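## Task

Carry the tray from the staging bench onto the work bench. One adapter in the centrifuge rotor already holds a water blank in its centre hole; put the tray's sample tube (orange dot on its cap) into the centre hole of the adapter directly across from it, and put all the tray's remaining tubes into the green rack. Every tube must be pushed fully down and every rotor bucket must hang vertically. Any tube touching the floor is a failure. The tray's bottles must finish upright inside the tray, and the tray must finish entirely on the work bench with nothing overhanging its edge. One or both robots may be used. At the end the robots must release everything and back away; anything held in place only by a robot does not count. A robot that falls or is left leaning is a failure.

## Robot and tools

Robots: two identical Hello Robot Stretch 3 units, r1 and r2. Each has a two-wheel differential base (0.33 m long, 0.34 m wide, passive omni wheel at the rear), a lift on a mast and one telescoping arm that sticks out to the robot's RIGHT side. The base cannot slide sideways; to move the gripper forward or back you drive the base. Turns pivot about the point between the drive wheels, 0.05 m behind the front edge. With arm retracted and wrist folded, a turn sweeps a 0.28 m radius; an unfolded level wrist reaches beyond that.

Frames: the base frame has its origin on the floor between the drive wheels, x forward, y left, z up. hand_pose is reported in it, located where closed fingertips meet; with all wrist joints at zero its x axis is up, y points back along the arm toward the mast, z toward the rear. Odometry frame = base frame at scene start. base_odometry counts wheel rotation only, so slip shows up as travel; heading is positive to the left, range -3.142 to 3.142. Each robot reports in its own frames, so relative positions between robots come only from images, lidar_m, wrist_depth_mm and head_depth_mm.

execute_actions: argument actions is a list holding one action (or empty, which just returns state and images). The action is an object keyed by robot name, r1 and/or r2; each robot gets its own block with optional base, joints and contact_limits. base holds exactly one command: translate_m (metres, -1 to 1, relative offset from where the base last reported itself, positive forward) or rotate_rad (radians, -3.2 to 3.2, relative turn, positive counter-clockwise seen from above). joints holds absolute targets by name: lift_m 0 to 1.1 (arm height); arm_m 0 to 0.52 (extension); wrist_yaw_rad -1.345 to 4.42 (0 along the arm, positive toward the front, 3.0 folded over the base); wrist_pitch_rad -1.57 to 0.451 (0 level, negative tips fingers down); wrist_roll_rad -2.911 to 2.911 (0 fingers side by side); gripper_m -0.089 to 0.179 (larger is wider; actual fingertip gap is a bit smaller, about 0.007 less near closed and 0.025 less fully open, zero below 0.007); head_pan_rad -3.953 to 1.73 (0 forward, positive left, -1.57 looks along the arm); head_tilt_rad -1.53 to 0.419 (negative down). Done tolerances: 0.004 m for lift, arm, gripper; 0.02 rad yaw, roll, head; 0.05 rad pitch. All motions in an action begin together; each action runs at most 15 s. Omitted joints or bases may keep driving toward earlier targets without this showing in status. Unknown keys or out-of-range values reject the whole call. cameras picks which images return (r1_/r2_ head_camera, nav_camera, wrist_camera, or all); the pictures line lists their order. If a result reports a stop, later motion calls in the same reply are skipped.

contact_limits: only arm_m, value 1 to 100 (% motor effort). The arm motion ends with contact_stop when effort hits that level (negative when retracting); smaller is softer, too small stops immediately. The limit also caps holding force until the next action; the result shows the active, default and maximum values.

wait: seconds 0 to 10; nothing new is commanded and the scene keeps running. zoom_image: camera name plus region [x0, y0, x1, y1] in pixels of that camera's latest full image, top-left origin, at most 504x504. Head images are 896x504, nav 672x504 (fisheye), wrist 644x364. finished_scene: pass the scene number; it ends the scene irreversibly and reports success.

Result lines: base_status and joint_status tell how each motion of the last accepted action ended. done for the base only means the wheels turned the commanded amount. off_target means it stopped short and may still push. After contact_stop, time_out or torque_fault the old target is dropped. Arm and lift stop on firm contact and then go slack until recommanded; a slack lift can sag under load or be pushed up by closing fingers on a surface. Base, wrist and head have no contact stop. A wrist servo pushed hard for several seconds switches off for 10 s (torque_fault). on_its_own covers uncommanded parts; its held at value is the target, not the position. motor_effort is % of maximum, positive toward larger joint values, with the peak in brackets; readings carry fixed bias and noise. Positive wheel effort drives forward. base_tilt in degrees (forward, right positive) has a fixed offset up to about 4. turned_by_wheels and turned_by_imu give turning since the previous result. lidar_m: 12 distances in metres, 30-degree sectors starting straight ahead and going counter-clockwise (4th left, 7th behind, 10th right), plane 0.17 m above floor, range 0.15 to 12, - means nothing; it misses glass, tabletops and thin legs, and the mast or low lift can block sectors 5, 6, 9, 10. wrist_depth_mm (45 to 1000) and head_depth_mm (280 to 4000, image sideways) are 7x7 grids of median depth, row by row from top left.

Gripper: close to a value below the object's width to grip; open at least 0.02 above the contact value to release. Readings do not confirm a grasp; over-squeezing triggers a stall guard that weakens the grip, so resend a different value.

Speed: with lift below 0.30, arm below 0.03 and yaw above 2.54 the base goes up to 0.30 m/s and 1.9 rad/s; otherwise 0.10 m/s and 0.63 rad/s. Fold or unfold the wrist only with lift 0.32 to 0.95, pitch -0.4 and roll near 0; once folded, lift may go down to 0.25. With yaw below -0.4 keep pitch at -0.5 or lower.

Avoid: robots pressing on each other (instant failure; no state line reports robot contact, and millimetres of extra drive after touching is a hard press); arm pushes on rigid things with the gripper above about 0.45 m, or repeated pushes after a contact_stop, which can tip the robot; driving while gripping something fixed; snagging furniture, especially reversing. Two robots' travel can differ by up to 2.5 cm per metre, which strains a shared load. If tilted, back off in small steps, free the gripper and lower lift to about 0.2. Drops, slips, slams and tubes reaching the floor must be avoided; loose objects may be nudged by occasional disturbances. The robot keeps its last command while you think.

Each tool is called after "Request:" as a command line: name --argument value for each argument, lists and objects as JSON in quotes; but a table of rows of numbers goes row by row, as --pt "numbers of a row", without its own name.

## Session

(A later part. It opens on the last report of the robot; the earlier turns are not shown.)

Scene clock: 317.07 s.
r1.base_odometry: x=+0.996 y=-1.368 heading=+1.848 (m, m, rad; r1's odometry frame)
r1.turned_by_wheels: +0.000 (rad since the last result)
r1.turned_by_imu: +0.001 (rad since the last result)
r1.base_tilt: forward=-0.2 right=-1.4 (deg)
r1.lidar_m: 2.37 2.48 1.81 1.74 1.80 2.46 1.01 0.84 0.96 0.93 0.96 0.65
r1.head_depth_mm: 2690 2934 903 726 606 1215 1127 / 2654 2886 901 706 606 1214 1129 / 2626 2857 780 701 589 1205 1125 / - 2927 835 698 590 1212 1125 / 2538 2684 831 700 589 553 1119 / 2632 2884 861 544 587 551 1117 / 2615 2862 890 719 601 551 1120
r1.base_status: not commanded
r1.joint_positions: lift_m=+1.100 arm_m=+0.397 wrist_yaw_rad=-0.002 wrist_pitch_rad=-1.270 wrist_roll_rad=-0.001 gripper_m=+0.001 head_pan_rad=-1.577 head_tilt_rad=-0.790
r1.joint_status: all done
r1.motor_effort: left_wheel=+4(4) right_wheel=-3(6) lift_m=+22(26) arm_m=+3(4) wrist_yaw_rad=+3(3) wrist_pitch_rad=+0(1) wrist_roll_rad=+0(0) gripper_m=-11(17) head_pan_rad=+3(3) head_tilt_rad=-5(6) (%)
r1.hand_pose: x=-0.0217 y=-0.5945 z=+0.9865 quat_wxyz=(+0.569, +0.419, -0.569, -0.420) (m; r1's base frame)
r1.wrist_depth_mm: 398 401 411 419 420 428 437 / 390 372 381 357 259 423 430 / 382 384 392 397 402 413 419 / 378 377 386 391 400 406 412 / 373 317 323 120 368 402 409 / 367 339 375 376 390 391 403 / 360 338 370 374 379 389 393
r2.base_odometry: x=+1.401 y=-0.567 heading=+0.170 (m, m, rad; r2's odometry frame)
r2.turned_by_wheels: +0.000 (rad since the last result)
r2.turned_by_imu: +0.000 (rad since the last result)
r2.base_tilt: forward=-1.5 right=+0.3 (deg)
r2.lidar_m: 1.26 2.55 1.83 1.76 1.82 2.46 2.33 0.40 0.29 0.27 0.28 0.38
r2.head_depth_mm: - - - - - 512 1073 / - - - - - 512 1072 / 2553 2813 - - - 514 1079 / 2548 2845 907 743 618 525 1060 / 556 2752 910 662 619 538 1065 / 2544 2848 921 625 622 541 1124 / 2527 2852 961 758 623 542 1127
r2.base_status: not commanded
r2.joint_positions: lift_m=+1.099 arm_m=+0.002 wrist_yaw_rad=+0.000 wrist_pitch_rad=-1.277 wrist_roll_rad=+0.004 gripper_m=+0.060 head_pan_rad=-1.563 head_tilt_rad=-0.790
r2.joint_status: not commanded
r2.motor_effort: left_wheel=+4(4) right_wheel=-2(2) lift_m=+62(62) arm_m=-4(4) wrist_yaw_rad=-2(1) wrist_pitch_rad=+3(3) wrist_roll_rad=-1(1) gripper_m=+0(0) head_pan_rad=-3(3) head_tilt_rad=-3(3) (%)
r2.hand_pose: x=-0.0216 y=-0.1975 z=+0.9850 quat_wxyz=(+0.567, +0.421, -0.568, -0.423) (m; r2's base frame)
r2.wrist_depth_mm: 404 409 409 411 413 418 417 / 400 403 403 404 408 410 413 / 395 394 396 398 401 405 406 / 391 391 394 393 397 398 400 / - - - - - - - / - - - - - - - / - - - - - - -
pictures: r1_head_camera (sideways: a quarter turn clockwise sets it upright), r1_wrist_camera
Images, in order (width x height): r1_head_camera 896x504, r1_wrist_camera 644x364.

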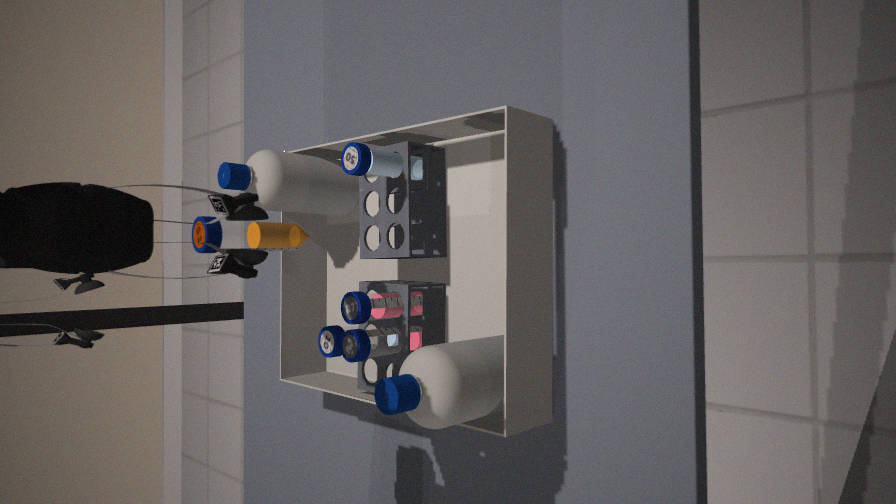

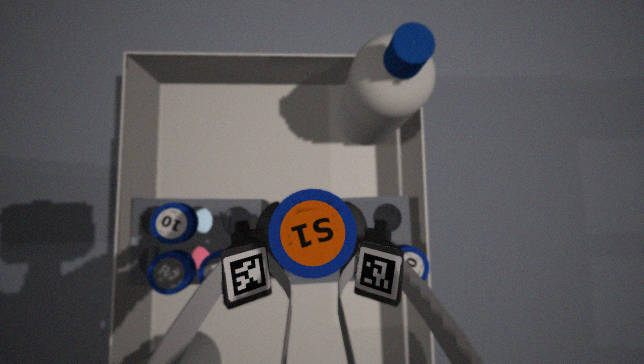

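Request:
execute_actions --actions '[{"r1":{"joints":{"arm_m":0.1,"head_pan_rad":-2.4,"head_tilt_rad":-0.6}}}]' --cameras '[]'

Request:
execute_actions --actions '[{"r1":{"base":{"translate_m":-0.4}},"r2":{"base":{"translate_m":-0.08},"joints":{"arm_m":0.33}}}]' --cameras '["r1_head_camera","r1_nav_camera","r2_wrist_camera","r2_nav_camera"]'

Scene clock: 327.23 s.
r1.base_odometry: x=+0.996 y=-1.368 heading=+1.848 (m, m, rad; r1's odometry frame)
r1.turned_by_wheels: +0.000 (rad since the last result)
r1.turned_by_imu: +0.001 (rad since the last result)
r1.base_tilt: forward=-0.2 right=-1.4 (deg)
r1.lidar_m: 2.37 2.49 1.81 1.74 1.80 2.46 1.01 0.84 0.96 0.93 0.96 0.65
r1.head_depth_mm: - - 1220 990 1320 1414 1197 / - - 1307 911 1130 1343 1197 / - 1391 1396 906 729 1419 1186 / - 3833 3141 905 705 625 1192 / - 3992 1265 903 704 576 1163 / - 3648 3126 903 703 576 510 / - 3203 3114 904 703 554 487
r1.base_status: not commanded
r1.joint_positions: lift_m=+1.100 arm_m=+0.100 wrist_yaw_rad=+0.000 wrist_pitch_rad=-1.270 wrist_roll_rad=-0.001 gripper_m=+0.001 head_pan_rad=-2.393 head_tilt_rad=-0.606
r1.joint_status: all done
r1.motor_effort: left_wheel=+4(4) right_wheel=-2(2) lift_m=+22(22) arm_m=-3(3) wrist_yaw_rad=+1(2) wrist_pitch_rad=+0(1) wrist_roll_rad=+0(1) gripper_m=-11(11) head_pan_rad=-3(29) head_tilt_rad=+3(22) (%)
r1.hand_pose: x=-0.0216 y=-0.2981 z=+0.9865 quat_wxyz=(+0.569, +0.420, -0.569, -0.420) (m; r1's base frame)
r1.wrist_depth_mm: 398 260 399 408 410 433 438 / 391 252 399 407 411 421 427 / 387 374 392 404 405 414 423 / 380 385 390 398 402 408 413 / 371 378 383 120 395 400 411 / - - - 118 - - - / - - - - - - -
r2.base_odometry: x=+1.401 y=-0.567 heading=+0.170 (m, m, rad; r2's odometry frame)
r2.turned_by_wheels: +0.000 (rad since the last result)
r2.turned_by_imu: +0.000 (rad since the last result)
r2.base_tilt: forward=-1.5 right=+0.3 (deg)
r2.lidar_m: 1.25 2.54 1.84 1.76 1.82 2.46 2.33 0.40 0.29 0.27 0.28 0.38
r2.head_depth_mm: - - - - - 511 1074 / - - - - - 511 1077 / 2562 2810 - - - 513 1080 / 2542 2858 905 743 617 525 1063 / 2435 2755 910 664 619 539 1064 / 2571 2855 921 625 621 541 1124 / 2570 2850 959 757 624 543 1127
r2.base_status: not commanded
r2.joint_positions: lift_m=+1.099 arm_m=+0.002 wrist_yaw_rad=+0.000 wrist_pitch_rad=-1.277 wrist_roll_rad=+0.004 gripper_m=+0.060 head_pan_rad=-1.563 head_tilt_rad=-0.790
r2.joint_status: not commanded
r2.motor_effort: left_wheel=+4(4) right_wheel=-2(2) lift_m=+62(62) arm_m=-4(4) wrist_yaw_rad=+0(0) wrist_pitch_rad=+3(3) wrist_roll_rad=-1(1) gripper_m=+0(0) head_pan_rad=-3(4) head_tilt_rad=-3(4) (%)
r2.hand_pose: x=-0.0216 y=-0.1975 z=+0.9850 quat_wxyz=(+0.567, +0.421, -0.568, -0.423) (m; r2's base frame)
r2.wrist_depth_mm: 408 409 409 409 416 416 419 / 399 400 403 405 407 411 410 / 389 395 395 399 403 405 407 / 387 391 391 389 398 397 400 / - - - - - - - / - - - - - - - / - - - - - - -
pictures: none
No camera images: the call's "cameras" was empty. Leave "cameras" out to get every camera's image.

Scene clock: 332.17 s.
r1.base_odometry: x=+1.106 y=-1.753 heading=+1.849 (m, m, rad; r1's odometry frame)
r1.turned_by_wheels: +0.000 (rad since the last result)
r1.turned_by_imu: +0.001 (rad since the last result)
r1.base_tilt: forward=-0.3 right=-1.4 (deg)
r1.lidar_m: 2.77 2.48 1.81 1.74 1.81 2.46 1.00 0.49 0.82 0.93 0.96 1.02
r1.head_depth_mm: - - 1237 967 1177 1397 1187 / - - 1256 911 975 1149 1197 / - 1415 1249 1000 729 1064 1173 / - 1232 1218 1123 703 798 1142 / - 1089 1160 1205 705 576 1158 / - 3419 2923 902 702 577 510 / - 3274 3086 898 703 576 488
r1.base_status: done
r1.joint_positions: lift_m=+1.100 arm_m=+0.100 wrist_yaw_rad=+0.000 wrist_pitch_rad=-1.270 wrist_roll_rad=-0.001 gripper_m=+0.001 head_pan_rad=-2.393 head_tilt_rad=-0.606
r1.joint_status: not commanded
r1.motor_effort: left_wheel=+5(5) right_wheel=-2(6) lift_m=+22(22) arm_m=-3(3) wrist_yaw_rad=+1(0) wrist_pitch_rad=+0(0) wrist_roll_rad=+0(0) gripper_m=-12(11) head_pan_rad=-3(1) head_tilt_rad=+3(3) (%)
r1.hand_pose: x=-0.0216 y=-0.2981 z=+0.9865 quat_wxyz=(+0.569, +0.420, -0.569, -0.420) (m; r1's base frame)
r1.wrist_depth_mm: 364 405 410 418 426 432 440 / 360 397 399 409 417 422 426 / 362 392 395 401 408 415 420 / 378 385 390 397 401 409 416 / 375 381 382 120 397 404 409 / - - - 119 - - - / - - - - - - -
r2.base_odometry: x=+1.323 y=-0.581 heading=+0.170 (m, m, rad; r2's odometry frame)
r2.turned_by_wheels: +0.000 (rad since the last result)
r2.turned_by_imu: +0.000 (rad since the last result)
r2.base_tilt: forward=-1.5 right=+0.2 (deg)
r2.lidar_m: 0.97 2.54 1.83 1.76 1.82 2.46 2.25 0.40 0.29 0.28 0.28 0.38
r2.head_depth_mm: 2557 2816 927 736 609 532 1074 / 2586 2824 933 738 612 533 1076 / - 2813 909 742 614 535 1079 / 2545 2855 814 743 617 536 1082 / 2530 2850 899 747 618 538 1065 / 2545 2842 912 664 620 539 1128 / 2533 2820 959 626 623 541 1126
r2.base_status: done
r2.joint_positions: lift_m=+1.099 arm_m=+0.330 wrist_yaw_rad=+0.000 wrist_pitch_rad=-1.277 wrist_roll_rad=+0.004 gripper_m=+0.060 head_pan_rad=-1.563 head_tilt_rad=-0.790
r2.joint_status: all done
r2.motor_effort: left_wheel=+4(6) right_wheel=-2(5) lift_m=+62(62) arm_m=+2(3) wrist_yaw_rad=+0(1) wrist_pitch_rad=+3(3) wrist_roll_rad=-1(1) gripper_m=+0(0) head_pan_rad=-3(3) head_tilt_rad=-3(3) (%)
r2.hand_pose: x=-0.0216 y=-0.5259 z=+0.9850 quat_wxyz=(+0.567, +0.421, -0.568, -0.422) (m; r2's base frame)
r2.wrist_depth_mm: 357 407 280 408 409 416 420 / 333 362 338 402 405 407 411 / 345 385 363 388 401 376 342 / 351 385 385 390 395 391 366 / 286 377 382 385 387 390 389 / 371 376 374 380 - 386 385 / 368 372 369 373 378 376 379
pictures: r1_head_camera (sideways: a quarter turn clockwise sets it upright), r1_nav_camera (sideways: a quarter turn counterclockwise sets it upright), r2_nav_camera (sideways: a quarter turn counterclockwise sets it upright), r2_wrist_camera
Images, in order (width x height): r1_head_camera 896x504, r1_nav_camera 672x504, r2_nav_camera 672x504, r2_wrist_camera 644x364.

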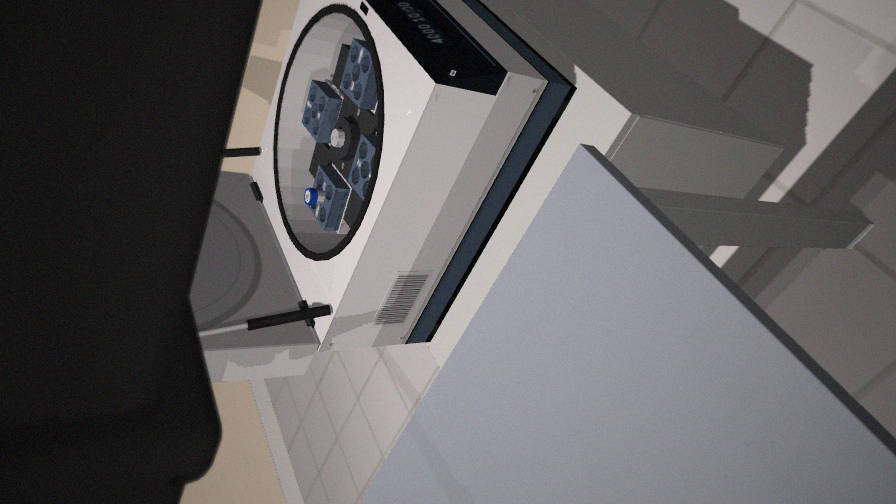

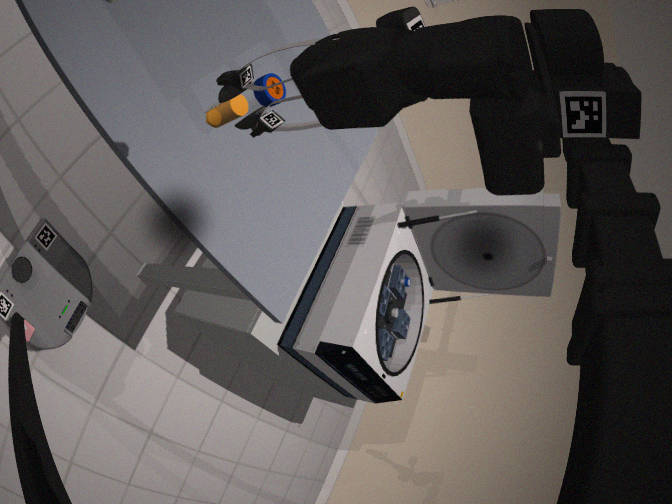

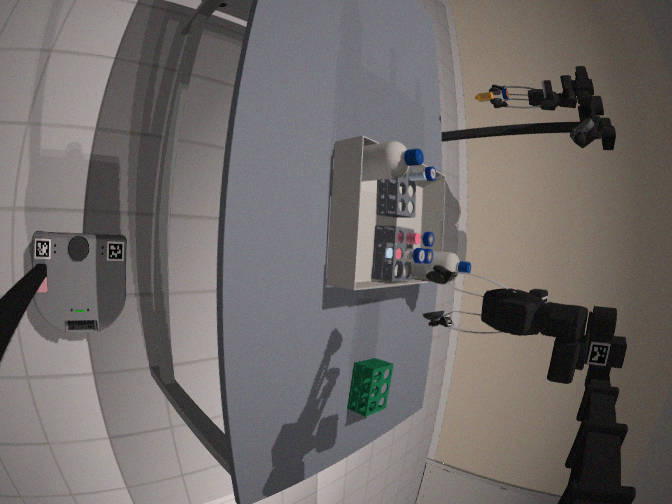

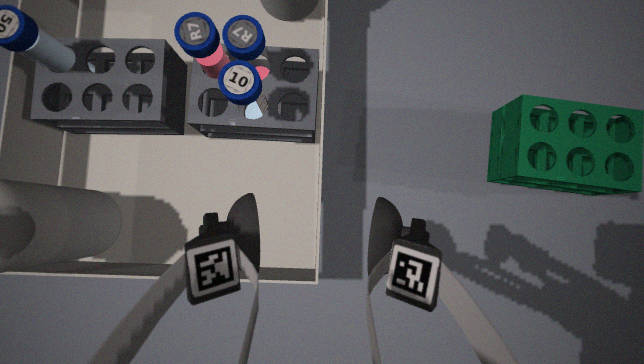

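Request:
execute_actions --actions '[{"r1":{"base":{"translate_m":-0.3},"joints":{"head_pan_rad":-2.0,"head_tilt_rad":-0.7}},"r2":{"base":{"translate_m":0.066},"joints":{"arm_m":0.438}}}]' --cameras '[]'

Request:
execute_actions --actions '[{"r2":{"joints":{"lift_m":1.0}}}]' --cameras '["r1_nav_camera","r2_wrist_camera"]'

Scene clock: 351.13 s.
r1.base_odometry: x=+1.188 y=-2.042 heading=+1.849 (m, m, rad; r1's odometry frame)
r1.turned_by_wheels: +0.000 (rad since the last result)
r1.turned_by_imu: +0.002 (rad since the last result)
r1.base_tilt: forward=-0.2 right=-1.4 (deg)
r1.lidar_m: 1.32 2.49 1.81 1.74 1.80 2.26 1.01 0.38 0.30 0.93 0.97 1.31
r1.head_depth_mm: - 1075 1076 743 680 807 1141 / 885 1005 1057 768 808 786 1084 / 838 944 1012 890 910 842 1086 / 797 932 1012 1082 970 572 1110 / 2697 - 2630 1869 653 545 1129 / - - 2738 806 403 544 1109 / - - - - 598 546 498
r1.base_status: done
r1.joint_positions: lift_m=+1.100 arm_m=+0.100 wrist_yaw_rad=+0.000 wrist_pitch_rad=-1.270 wrist_roll_rad=-0.001 gripper_m=+0.001 head_pan_rad=-2.007 head_tilt_rad=-0.691
r1.joint_status: all done
r1.motor_effort: left_wheel=+5(8) right_wheel=-2(6) lift_m=+22(22) arm_m=-3(3) wrist_yaw_rad=+0(0) wrist_pitch_rad=+0(1) wrist_roll_rad=+0(0) gripper_m=-11(11) head_pan_rad=+3(20) head_tilt_rad=-4(12) (%)
r1.hand_pose: x=-0.0216 y=-0.2981 z=+0.9865 quat_wxyz=(+0.569, +0.420, -0.569, -0.420) (m; r1's base frame)
r1.wrist_depth_mm: 399 405 412 416 659 603 412 / 392 397 403 408 639 596 414 / 386 389 396 400 411 608 416 / 378 385 392 398 403 610 417 / 373 379 379 120 621 627 - / - - - 118 - - - / - - - - - - -
r2.base_odometry: x=+1.388 y=-0.570 heading=+0.171 (m, m, rad; r2's odometry frame)
r2.turned_by_wheels: +0.000 (rad since the last result)
r2.turned_by_imu: +0.000 (rad since the last result)
r2.base_tilt: forward=-1.5 right=+0.2 (deg)
r2.lidar_m: 1.26 2.55 1.84 1.76 1.82 2.45 2.32 0.40 0.29 0.27 0.28 0.38
r2.head_depth_mm: 2564 2810 929 736 611 532 1075 / 2555 2810 932 739 611 532 1079 / 2565 2851 832 675 613 535 1076 / 2555 2869 873 743 616 536 1083 / 2526 2865 911 744 619 538 1065 / 2529 2839 896 624 621 541 1127 / 2558 2827 959 756 624 543 1131
r2.base_status: done
r2.joint_positions: lift_m=+1.099 arm_m=+0.438 wrist_yaw_rad=+0.000 wrist_pitch_rad=-1.277 wrist_roll_rad=+0.004 gripper_m=+0.060 head_pan_rad=-1.563 head_tilt_rad=-0.790
r2.joint_status: all done
r2.motor_effort: left_wheel=+4(8) right_wheel=-2(4) lift_m=+62(62) arm_m=+2(1) wrist_yaw_rad=+0(1) wrist_pitch_rad=+3(3) wrist_roll_rad=-1(1) gripper_m=+0(0) head_pan_rad=-3(3) head_tilt_rad=-3(3) (%)
r2.hand_pose: x=-0.0216 y=-0.6339 z=+0.9850 quat_wxyz=(+0.567, +0.421, -0.569, -0.422) (m; r2's base frame)
r2.wrist_depth_mm: 406 367 370 264 414 423 418 / 399 394 401 355 407 409 412 / 386 392 394 393 401 399 409 / 383 324 327 324 393 396 394 / 377 375 381 380 387 389 333 / 354 372 375 378 - 385 383 / 243 344 366 369 373 380 379
pictures: none
No camera images: the call's "cameras" was empty. Leave "cameras" out to get every camera's image.

Scene clock: 352.87 s.
r1.base_odometry: x=+1.188 y=-2.042 heading=+1.849 (m, m, rad; r1's odometry frame)
r1.turned_by_wheels: +0.000 (rad since the last result)
r1.turned_by_imu: +0.000 (rad since the last result)
r1.base_tilt: forward=-0.2 right=-1.4 (deg)
r1.lidar_m: 1.31 2.48 1.82 1.74 1.80 2.26 1.01 0.38 0.30 0.93 0.96 1.31
r1.head_depth_mm: - 1070 1073 742 681 805 1130 / 892 1006 1057 766 807 785 1089 / 837 941 1011 892 911 844 1092 / 795 930 1017 1086 964 571 1112 / 2728 - 2618 1846 653 545 1136 / - - 2747 805 402 546 1102 / - - - - 600 546 499
r1.base_status: not commanded
r1.joint_positions: lift_m=+1.100 arm_m=+0.100 wrist_yaw_rad=+0.000 wrist_pitch_rad=-1.270 wrist_roll_rad=-0.001 gripper_m=+0.001 head_pan_rad=-2.007 head_tilt_rad=-0.691
r1.joint_status: not commanded
r1.motor_effort: left_wheel=+5(5) right_wheel=-2(2) lift_m=+22(22) arm_m=-3(3) wrist_yaw_rad=+0(1) wrist_pitch_rad=+0(0) wrist_roll_rad=+0(0) gripper_m=-10(11) head_pan_rad=+3(2) head_tilt_rad=-5(5) (%)
r1.hand_pose: x=-0.0216 y=-0.2981 z=+0.9865 quat_wxyz=(+0.569, +0.420, -0.569, -0.420) (m; r1's base frame)
r1.wrist_depth_mm: 396 403 412 416 657 597 413 / 391 396 403 409 645 605 418 / 384 389 396 403 414 606 418 / 376 384 389 397 403 612 416 / 375 378 386 120 627 629 - / - - - 119 - - - / - - - - - - -
r2.base_odometry: x=+1.388 y=-0.570 heading=+0.171 (m, m, rad; r2's odometry frame)
r2.turned_by_wheels: +0.000 (rad since the last result)
r2.turned_by_imu: +0.000 (rad since the last result)
r2.base_tilt: forward=-1.5 right=+0.3 (deg)
r2.lidar_m: 1.26 2.56 1.84 1.76 1.82 2.46 2.32 0.40 0.29 0.27 0.28 0.38
r2.head_depth_mm: - 2853 928 736 608 531 1076 / - 2838 934 739 610 534 1078 / - 2805 828 673 614 535 1076 / 2548 2863 900 740 617 536 1078 / 2584 2855 912 745 618 538 1062 / 2551 2881 901 625 619 541 1123 / 2553 2858 962 757 623 542 1129
r2.base_status: not commanded
r2.joint_positions: lift_m=+1.001 arm_m=+0.438 wrist_yaw_rad=+0.000 wrist_pitch_rad=-1.277 wrist_roll_rad=+0.004 gripper_m=+0.060 head_pan_rad=-1.563 head_tilt_rad=-0.790
r2.joint_status: all done
r2.motor_effort: left_wheel=+4(3) right_wheel=-2(2) lift_m=+18(58) arm_m=+2(2) wrist_yaw_rad=+1(0) wrist_pitch_rad=+3(3) wrist_roll_rad=-1(1) gripper_m=+0(0) head_pan_rad=-3(3) head_tilt_rad=-3(4) (%)
r2.hand_pose: x=-0.0216 y=-0.6339 z=+0.8872 quat_wxyz=(+0.567, +0.421, -0.569, -0.422) (m; r2's base frame)
r2.wrist_depth_mm: 295 299 303 247 286 312 314 / 293 296 297 298 300 304 307 / 229 233 170 171 296 299 301 / 226 227 246 228 284 296 298 / 253 253 246 224 289 290 291 / 277 278 278 281 - 287 288 / 237 273 276 277 278 283 284
pictures: r1_nav_camera (sideways: a quarter turn counterclockwise sets it upright), r2_wrist_camera
Images, in order (width x height): r1_nav_camera 672x504, r2_wrist_camera 644x364.

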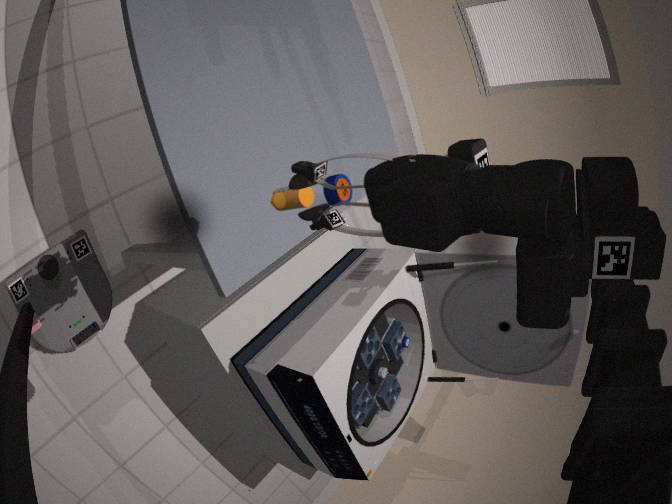

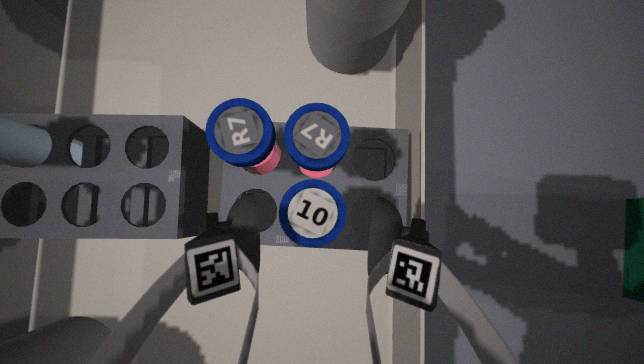

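Request:
execute_actions --actions '[{"r1":{"joints":{"arm_m":0.0}},"r2":{"base":{"translate_m":0.004},"joints":{"arm_m":0.448,"lift_m":0.975}}}]' --cameras '[]'

Request:
execute_actions --actions '[{"r1":{"base":{"translate_m":-0.35},"joints":{"head_pan_rad":-1.57,"head_tilt_rad":-0.8}},"r2":{"joints":{"lift_m":0.958}}}]' --cameras '["r2_wrist_camera","r1_head_camera","r1_nav_camera"]'

Scene clock: 363.53 s.
r1.base_odometry: x=+1.188 y=-2.042 heading=+1.849 (m, m, rad; r1's odometry frame)
r1.turned_by_wheels: +0.000 (rad since the last result)
r1.turned_by_imu: +0.001 (rad since the last result)
r1.base_tilt: forward=-0.1 right=-1.4 (deg)
r1.lidar_m: 1.31 2.48 1.81 1.74 1.80 2.26 1.01 0.38 0.30 0.93 0.96 1.31
r1.head_depth_mm: - 1030 - 697 680 806 1132 / - - - - 807 788 1087 / - - - - 898 843 1090 / - - - - 968 586 1112 / - - - - - - 1128 / - - - - - - 1101 / - - - - - - 500
r1.base_status: not commanded
r1.joint_positions: lift_m=+1.100 arm_m=+0.000 wrist_yaw_rad=+0.000 wrist_pitch_rad=-1.270 wrist_roll_rad=-0.001 gripper_m=+0.001 head_pan_rad=-2.007 head_tilt_rad=-0.691
r1.joint_status: all done
r1.motor_effort: left_wheel=+5(5) right_wheel=-2(2) lift_m=+22(22) arm_m=-3(3) wrist_yaw_rad=+0(0) wrist_pitch_rad=+0(1) wrist_roll_rad=+0(0) gripper_m=-10(11) head_pan_rad=+2(3) head_tilt_rad=-5(5) (%)
r1.hand_pose: x=-0.0216 y=-0.1981 z=+0.9865 quat_wxyz=(+0.569, +0.420, -0.569, -0.420) (m; r1's base frame)
r1.wrist_depth_mm: 398 407 412 419 662 599 413 / 393 398 403 413 648 609 413 / 386 391 395 402 410 604 439 / 382 388 - 402 797 636 648 / - - - 120 - - - / - - - 119 - - - / - - - - - - -
r2.base_odometry: x=+1.392 y=-0.569 heading=+0.171 (m, m, rad; r2's odometry frame)
r2.turned_by_wheels: +0.000 (rad since the last result)
r2.turned_by_imu: +0.000 (rad since the last result)
r2.base_tilt: forward=-1.5 right=+0.3 (deg)
r2.lidar_m: 1.26 2.55 1.84 1.76 1.82 2.47 2.33 0.40 0.29 0.27 0.28 0.38
r2.head_depth_mm: 2471 - 928 737 610 532 1073 / - 2823 934 738 611 533 1076 / - 2830 829 700 614 535 1082 / 2546 2841 903 742 617 537 1064 / 2558 2846 910 746 618 538 1062 / 2540 2869 897 621 620 540 1133 / 2553 2865 960 756 623 541 1130
r2.base_status: done
r2.joint_positions: lift_m=+0.976 arm_m=+0.448 wrist_yaw_rad=+0.000 wrist_pitch_rad=-1.277 wrist_roll_rad=+0.004 gripper_m=+0.060 head_pan_rad=-1.563 head_tilt_rad=-0.790
r2.joint_status: all done
r2.motor_effort: left_wheel=+3(8) right_wheel=-2(4) lift_m=+17(18) arm_m=+2(4) wrist_yaw_rad=+1(0) wrist_pitch_rad=+3(3) wrist_roll_rad=-1(1) gripper_m=+0(0) head_pan_rad=-3(3) head_tilt_rad=-3(4) (%)
r2.hand_pose: x=-0.0216 y=-0.6439 z=+0.8622 quat_wxyz=(+0.567, +0.421, -0.569, -0.422) (m; r2's base frame)
r2.wrist_depth_mm: 273 276 277 239 221 284 284 / 268 269 272 273 263 278 281 / 205 212 144 145 238 273 275 / 200 201 202 203 219 270 272 / 197 199 254 140 216 264 267 / 253 254 253 254 - 261 262 / 248 249 251 251 252 258 259
pictures: none
No camera images: the call's "cameras" was empty. Leave "cameras" out to get every camera's image.

Scene clock: 368.10 s.
r1.base_odometry: x=+1.284 y=-2.378 heading=+1.849 (m, m, rad; r1's odometry frame)
r1.turned_by_wheels: +0.000 (rad since the last result)
r1.turned_by_imu: +0.001 (rad since the last result)
r1.base_tilt: forward=-0.2 right=-1.5 (deg)
r1.lidar_m: 1.65 2.47 1.81 1.74 1.80 1.90 1.83 0.36 0.26 0.25 0.36 1.31
r1.head_depth_mm: - - - - 567 681 967 / - - - - - 686 960 / 692 - - - - 685 949 / 2661 2879 - 1050 - 714 941 / 2660 2890 2220 1739 1447 1225 1102 / 2672 2879 963 1333 1493 1286 1083 / 2664 2877 891 718 615 674 1121
r1.base_status: done
r1.joint_positions: lift_m=+1.100 arm_m=+0.000 wrist_yaw_rad=+0.000 wrist_pitch_rad=-1.270 wrist_roll_rad=-0.001 gripper_m=+0.001 head_pan_rad=-1.577 head_tilt_rad=-0.790
r1.joint_status: all done
r1.motor_effort: left_wheel=+5(6) right_wheel=-2(6) lift_m=+22(22) arm_m=-3(3) wrist_yaw_rad=+0(1) wrist_pitch_rad=+1(0) wrist_roll_rad=+0(0) gripper_m=-11(11) head_pan_rad=+2(24) head_tilt_rad=-5(12) (%)
r1.hand_pose: x=-0.0216 y=-0.1981 z=+0.9865 quat_wxyz=(+0.569, +0.420, -0.569, -0.420) (m; r1's base frame)
r1.wrist_depth_mm: 399 403 - 538 373 444 461 / 395 397 - 564 370 371 380 / 385 391 - 609 394 404 416 / 386 583 - 614 631 638 657 / - - - 120 - - - / - - - 119 - - - / - - - - - - -
r2.base_odometry: x=+1.392 y=-0.569 heading=+0.171 (m, m, rad; r2's odometry frame)
r2.turned_by_wheels: +0.000 (rad since the last result)
r2.turned_by_imu: +0.000 (rad since the last result)
r2.base_tilt: forward=-1.5 right=+0.3 (deg)
r2.lidar_m: 1.26 2.54 1.84 1.76 1.82 2.47 2.32 0.40 0.29 0.27 0.28 0.38
r2.head_depth_mm: 2505 - 896 736 610 532 1072 / 2454 2798 935 738 611 533 1076 / 2423 - 837 700 613 534 1079 / 2515 2833 875 743 616 537 1063 / 2545 2859 910 743 619 539 1066 / 2552 2866 900 620 619 540 1127 / 2545 2836 960 756 624 542 1131
r2.base_status: not commanded
r2.joint_positions: lift_m=+0.959 arm_m=+0.448 wrist_yaw_rad=+0.000 wrist_pitch_rad=-1.277 wrist_roll_rad=+0.004 gripper_m=+0.060 head_pan_rad=-1.563 head_tilt_rad=-0.790
r2.joint_status: all done
r2.motor_effort: left_wheel=+4(3) right_wheel=-2(2) lift_m=+18(16) arm_m=+2(2) wrist_yaw_rad=+0(1) wrist_pitch_rad=+3(3) wrist_roll_rad=-1(1) gripper_m=+0(0) head_pan_rad=-3(3) head_tilt_rad=-3(3) (%)
r2.hand_pose: x=-0.0216 y=-0.6439 z=+0.8452 quat_wxyz=(+0.567, +0.421, -0.569, -0.422) (m; r2's base frame)
r2.wrist_depth_mm: 254 256 259 239 205 267 267 / 253 253 255 254 254 263 261 / 188 215 126 127 196 257 258 / 184 195 185 186 189 253 253 / 184 195 236 123 186 248 249 / 237 238 238 238 - 244 247 / 233 234 234 236 230 241 243
pictures: r1_head_camera (sideways: a quarter turn clockwise sets it upright), r1_nav_camera (sideways: a quarter turn counterclockwise sets it upright), r2_wrist_camera
Images, in order (width x height): r1_head_camera 896x504, r1_nav_camera 672x504, r2_wrist_camera 644x364.

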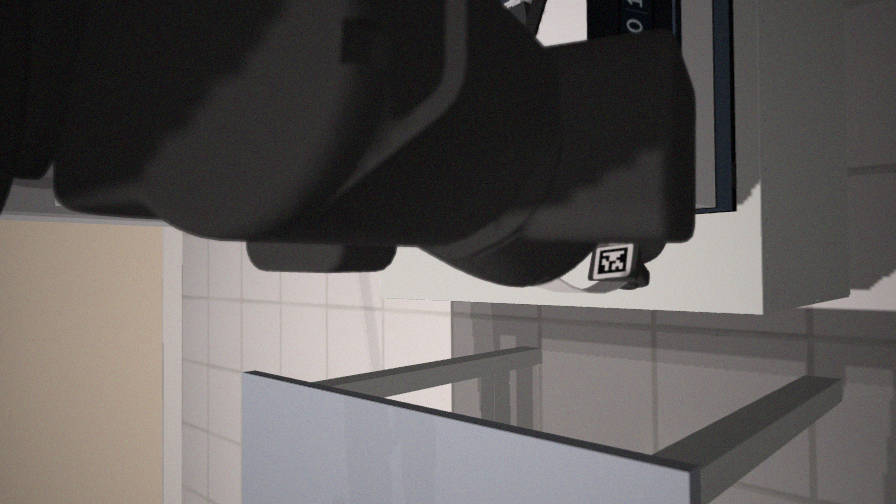

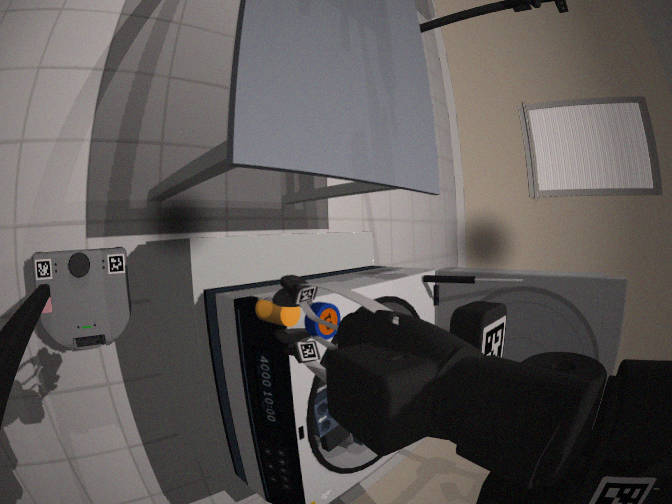

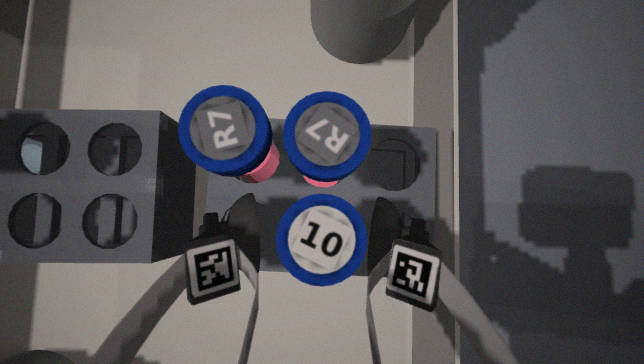

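Request:
execute_actions --actions '[{"r1":{"base":{"translate_m":-0.3}},"r2":{"joints":{"gripper_m":0.0}}}]' --cameras '[]'

Request:
execute_actions --actions '[{"r1":{"joints":{"arm_m":0.3}},"r2":{"joints":{"lift_m":1.1}}}]' --cameras '["r2_wrist_camera","r2_head_camera","r1_head_camera","r1_wrist_camera"]'

Scene clock: 377.53 s.
r1.base_odometry: x=+1.367 y=-2.667 heading=+1.849 (m, m, rad; r1's odometry frame)
r1.turned_by_wheels: +0.000 (rad since the last result)
r1.turned_by_imu: +0.001 (rad since the last result)
r1.base_tilt: forward=-0.2 right=-1.4 (deg)
r1.lidar_m: 1.95 2.48 1.80 1.74 1.80 1.59 1.53 0.37 0.27 0.26 0.27 0.36
r1.head_depth_mm: - - - - 569 682 976 / - - - - - 689 966 / 692 - - - - 686 955 / 720 818 - 744 - 672 947 / 719 829 881 724 563 631 934 / 715 831 844 747 560 626 925 / 734 2819 2153 656 560 624 916
r1.base_status: done
r1.joint_positions: lift_m=+1.100 arm_m=+0.000 wrist_yaw_rad=+0.000 wrist_pitch_rad=-1.270 wrist_roll_rad=-0.001 gripper_m=+0.001 head_pan_rad=-1.577 head_tilt_rad=-0.790
r1.joint_status: not commanded
r1.motor_effort: left_wheel=+5(7) right_wheel=-2(6) lift_m=+22(22) arm_m=-3(3) wrist_yaw_rad=+0(0) wrist_pitch_rad=+0(1) wrist_roll_rad=+0(0) gripper_m=-11(11) head_pan_rad=+3(2) head_tilt_rad=-6(5) (%)
r1.hand_pose: x=-0.0216 y=-0.1981 z=+0.9865 quat_wxyz=(+0.569, +0.420, -0.569, -0.420) (m; r1's base frame)
r1.wrist_depth_mm: - 355 431 414 446 381 - / - 350 357 364 367 373 - / - 376 384 392 401 433 - / 780 601 610 567 633 - - / - - - 120 - - - / - - - 118 - - - / - - - - - - -
r2.base_odometry: x=+1.392 y=-0.569 heading=+0.171 (m, m, rad; r2's odometry frame)
r2.turned_by_wheels: +0.000 (rad since the last result)
r2.turned_by_imu: +0.000 (rad since the last result)
r2.base_tilt: forward=-1.5 right=+0.3 (deg)
r2.lidar_m: 1.26 2.54 1.84 1.76 1.82 2.46 2.33 0.40 0.29 0.27 0.28 0.38
r2.head_depth_mm: 2517 - 896 737 609 531 1070 / 2473 2845 934 740 612 532 1081 / 2448 - 836 702 613 534 1084 / 2502 2836 874 742 617 535 1059 / 2553 2847 909 745 618 538 1070 / 2538 2863 899 621 620 540 1128 / 2540 2860 959 756 622 543 1131
r2.base_status: not commanded
r2.joint_positions: lift_m=+0.959 arm_m=+0.448 wrist_yaw_rad=+0.000 wrist_pitch_rad=-1.276 wrist_roll_rad=+0.004 gripper_m=+0.000 head_pan_rad=-1.563 head_tilt_rad=-0.790
r2.joint_status: all done
r2.motor_effort: left_wheel=+3(3) right_wheel=-2(2) lift_m=+18(18) arm_m=+2(2) wrist_yaw_rad=-2(0) wrist_pitch_rad=+3(3) wrist_roll_rad=-1(1) gripper_m=-11(86) head_pan_rad=-4(3) head_tilt_rad=-4(3) (%)
r2.hand_pose: x=-0.0216 y=-0.6440 z=+0.8452 quat_wxyz=(+0.567, +0.421, -0.569, -0.422) (m; r2's base frame)
r2.wrist_depth_mm: 256 256 258 237 205 265 268 / 251 253 253 254 255 262 263 / 187 215 126 127 195 258 258 / 184 195 185 186 189 253 253 / 184 196 184 121 187 249 250 / 235 235 237 239 188 244 246 / 231 232 235 234 234 240 243
pictures: none
No camera images: the call's "cameras" was empty. Leave "cameras" out to get every camera's image.

Scene clock: 380.97 s.
r1.base_odometry: x=+1.367 y=-2.667 heading=+1.849 (m, m, rad; r1's odometry frame)
r1.turned_by_wheels: +0.000 (rad since the last result)
r1.turned_by_imu: +0.001 (rad since the last result)
r1.base_tilt: forward=-0.3 right=-1.4 (deg)
r1.lidar_m: 1.95 2.47 1.81 1.73 1.80 1.60 1.53 0.37 0.27 0.26 0.27 0.36
r1.head_depth_mm: 724 2717 2147 663 568 653 979 / 723 840 854 755 568 644 969 / 722 854 886 748 564 641 961 / - 853 824 737 560 636 947 / 716 832 878 723 563 631 939 / 715 831 846 748 562 629 923 / 731 2781 2141 657 561 623 916
r1.base_status: not commanded
r1.joint_positions: lift_m=+1.100 arm_m=+0.300 wrist_yaw_rad=+0.000 wrist_pitch_rad=-1.271 wrist_roll_rad=-0.001 gripper_m=+0.001 head_pan_rad=-1.577 head_tilt_rad=-0.790
r1.joint_status: all done
r1.motor_effort: left_wheel=+5(5) right_wheel=-2(2) lift_m=+22(22) arm_m=+4(5) wrist_yaw_rad=+0(0) wrist_pitch_rad=+0(0) wrist_roll_rad=+0(0) gripper_m=-11(11) head_pan_rad=+2(2) head_tilt_rad=-5(6) (%)
r1.hand_pose: x=-0.0216 y=-0.4973 z=+0.9865 quat_wxyz=(+0.569, +0.420, -0.569, -0.420) (m; r1's base frame)
r1.wrist_depth_mm: 708 355 438 436 413 376 - / 983 383 420 425 438 377 - / - 401 418 425 412 373 - / - 379 410 397 421 365 - / - 372 405 120 412 357 - / 465 327 449 398 372 347 - / 324 324 326 363 336 344 -
r2.base_odometry: x=+1.392 y=-0.569 heading=+0.171 (m, m, rad; r2's odometry frame)
r2.turned_by_wheels: +0.000 (rad since the last result)
r2.turned_by_imu: +0.000 (rad since the last result)
r2.base_tilt: forward=-1.5 right=+0.3 (deg)
r2.lidar_m: 1.26 2.54 1.84 1.76 1.82 2.46 2.32 0.40 0.29 0.27 0.28 0.38
r2.head_depth_mm: 2554 2805 927 736 610 531 1070 / 2596 2816 931 740 610 533 1075 / 2579 2855 832 701 614 535 1075 / 2545 2845 875 742 616 536 1066 / 2545 2876 910 743 617 537 1065 / 2538 2866 900 622 622 540 1128 / 2522 2851 962 756 623 543 1134
r2.base_status: not commanded
r2.joint_positions: lift_m=+1.099 arm_m=+0.448 wrist_yaw_rad=+0.000 wrist_pitch_rad=-1.276 wrist_roll_rad=+0.004 gripper_m=+0.000 head_pan_rad=-1.563 head_tilt_rad=-0.790
r2.joint_status: all done
r2.motor_effort: left_wheel=+3(3) right_wheel=-2(2) lift_m=+62(66) arm_m=+2(2) wrist_yaw_rad=+0(1) wrist_pitch_rad=+3(3) wrist_roll_rad=-2(1) gripper_m=-11(11) head_pan_rad=-3(3) head_tilt_rad=-3(3) (%)
r2.hand_pose: x=-0.0216 y=-0.6440 z=+0.9850 quat_wxyz=(+0.567, +0.421, -0.569, -0.422) (m; r2's base frame)
r2.wrist_depth_mm: 401 359 371 262 413 413 418 / 402 395 397 332 406 410 408 / 391 389 393 394 402 402 402 / 383 324 326 267 395 397 399 / 377 350 345 121 387 386 356 / 369 370 374 375 379 383 358 / 302 295 370 368 373 378 377
pictures: r1_head_camera (sideways: a quarter turn clockwise sets it upright), r1_wrist_camera, r2_head_camera (sideways: a quarter turn clockwise sets it upright), r2_wrist_camera
Images, in order (width x height): r1_head_camera 896x504, r1_wrist_camera 644x364, r2_head_camera 896x504, r2_wrist_camera 644x364.

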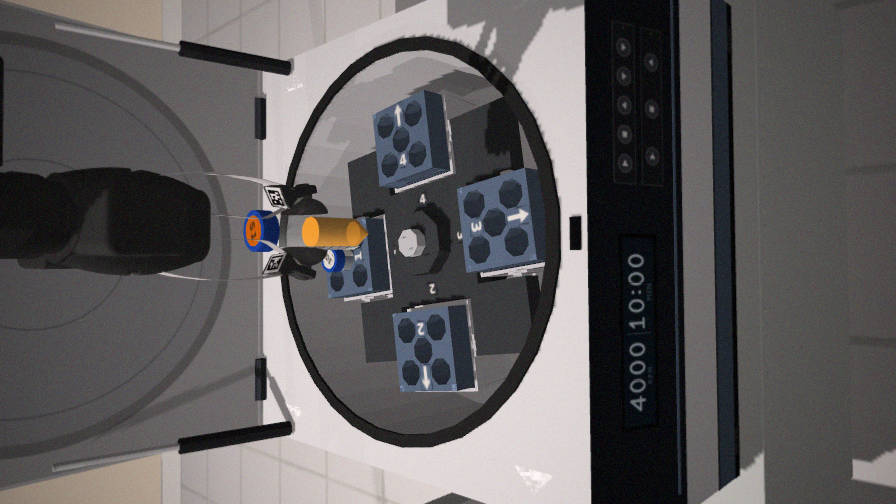

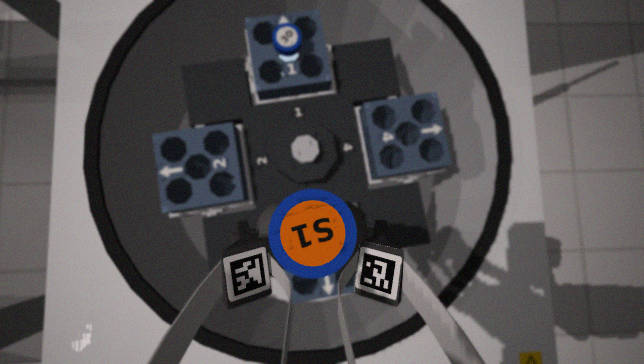

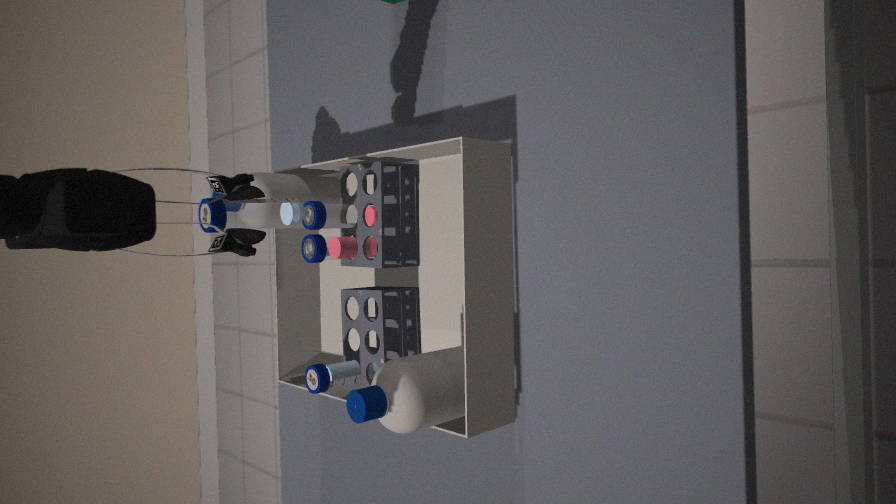

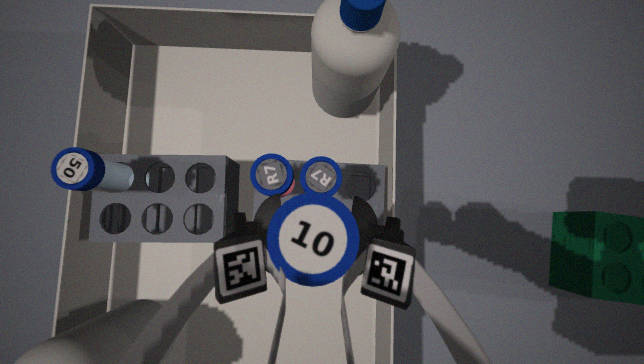

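Request:
execute_actions --actions '[{"r1":{"base":{"translate_m":0.003},"joints":{"arm_m":0.248}},"r2":{"base":{"translate_m":-0.29},"joints":{"arm_m":0.42}}}]' --cameras '["r2_wrist_camera","r2_head_camera","r1_head_camera"]'

Scene clock: 396.43 s.
r1.base_odometry: x=+1.366 y=-2.664 heading=+1.849 (m, m, rad; r1's odometry frame)
r1.turned_by_wheels: +0.000 (rad since the last result)
r1.turned_by_imu: +0.002 (rad since the last result)
r1.base_tilt: forward=-0.3 right=-1.3 (deg)
r1.lidar_m: 1.95 2.48 1.80 1.74 1.79 1.59 1.53 0.37 0.27 0.26 0.27 0.36
r1.head_depth_mm: 739 2625 2093 662 567 650 985 / 739 838 859 757 567 643 970 / - - 876 746 566 640 954 / 704 850 821 737 560 637 954 / 717 835 878 728 563 633 936 / 717 833 842 736 561 625 926 / 729 2787 2207 656 561 624 916
r1.base_status: done
r1.joint_positions: lift_m=+1.100 arm_m=+0.248 wrist_yaw_rad=+0.000 wrist_pitch_rad=-1.271 wrist_roll_rad=-0.001 gripper_m=+0.001 head_pan_rad=-1.577 head_tilt_rad=-0.790
r1.joint_status: all done
r1.motor_effort: left_wheel=+5(10) right_wheel=-2(4) lift_m=+22(22) arm_m=-3(2) wrist_yaw_rad=+0(0) wrist_pitch_rad=+0(1) wrist_roll_rad=+0(0) gripper_m=-11(11) head_pan_rad=+3(3) head_tilt_rad=-5(5) (%)
r1.hand_pose: x=-0.0216 y=-0.4461 z=+0.9865 quat_wxyz=(+0.569, +0.420, -0.569, -0.420) (m; r1's base frame)
r1.wrist_depth_mm: - 376 426 436 442 381 - / - 396 423 431 424 374 - / - 386 406 414 423 372 - / - 376 409 412 419 363 - / - 332 406 120 416 355 - / 586 327 330 334 344 351 - / - 325 331 335 - - -
r2.base_odometry: x=+1.106 y=-0.619 heading=+0.171 (m, m, rad; r2's odometry frame)
r2.turned_by_wheels: +0.000 (rad since the last result)
r2.turned_by_imu: +0.000 (rad since the last result)
r2.base_tilt: forward=-1.4 right=+0.3 (deg)
r2.lidar_m: 1.02 2.54 1.83 1.75 1.81 2.45 2.04 0.39 0.29 0.28 0.29 0.39
r2.head_depth_mm: 2570 2833 2111 735 609 543 913 / 2554 2793 933 721 611 534 1073 / 2567 2864 921 727 613 535 1079 / 2524 2869 940 746 614 536 1083 / 2555 2885 949 749 619 537 1081 / 2540 2877 848 729 620 540 1082 / 2536 2878 886 752 623 543 1072
r2.base_status: done
r2.joint_positions: lift_m=+1.099 arm_m=+0.420 wrist_yaw_rad=+0.000 wrist_pitch_rad=-1.276 wrist_roll_rad=+0.004 gripper_m=+0.000 head_pan_rad=-1.563 head_tilt_rad=-0.790
r2.joint_status: all done
r2.motor_effort: left_wheel=+3(3) right_wheel=-2(7) lift_m=+63(62) arm_m=-4(4) wrist_yaw_rad=-1(0) wrist_pitch_rad=+3(3) wrist_roll_rad=-1(1) gripper_m=-11(11) head_pan_rad=-4(3) head_tilt_rad=-3(3) (%)
r2.hand_pose: x=-0.0216 y=-0.6165 z=+0.9850 quat_wxyz=(+0.567, +0.421, -0.569, -0.422) (m; r2's base frame)
r2.wrist_depth_mm: 298 386 408 411 411 415 - / 392 394 400 405 408 413 - / 355 391 394 393 402 402 - / 325 388 391 386 398 397 - / 377 378 379 121 371 390 - / 369 373 375 378 383 382 - / 352 367 369 373 376 379 -
pictures: r1_head_camera (sideways: a quarter turn clockwise sets it upright), r2_head_camera (sideways: a quarter turn clockwise sets it upright), r2_wrist_camera
Images, in order (width x height): r1_head_camera 896x504, r2_head_camera 896x504, r2_wrist_camera 644x364.

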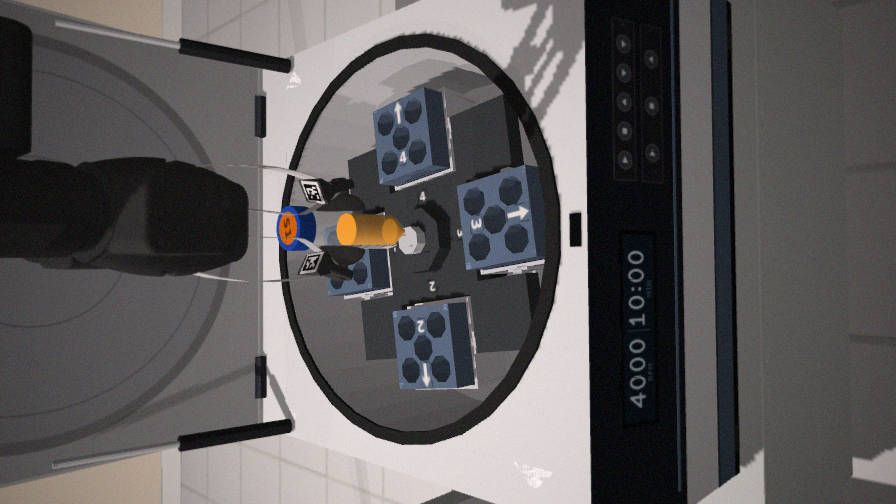

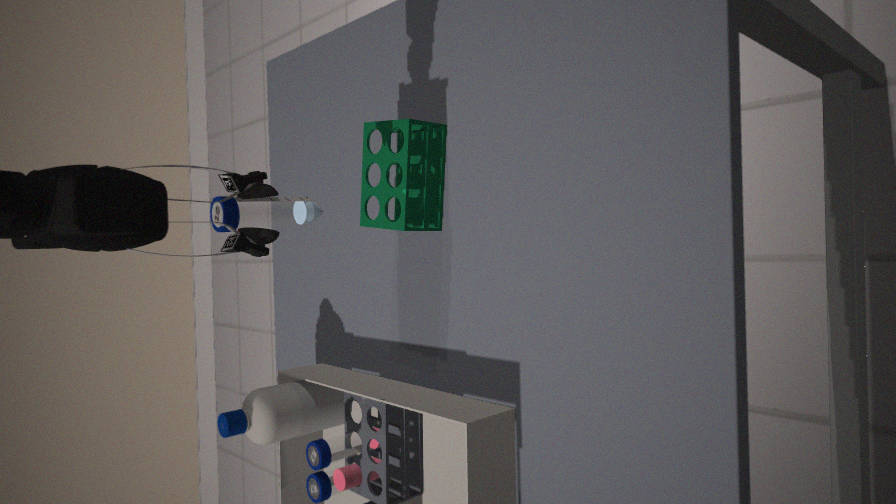

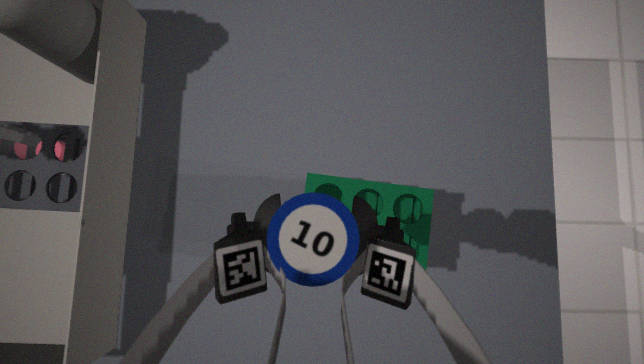

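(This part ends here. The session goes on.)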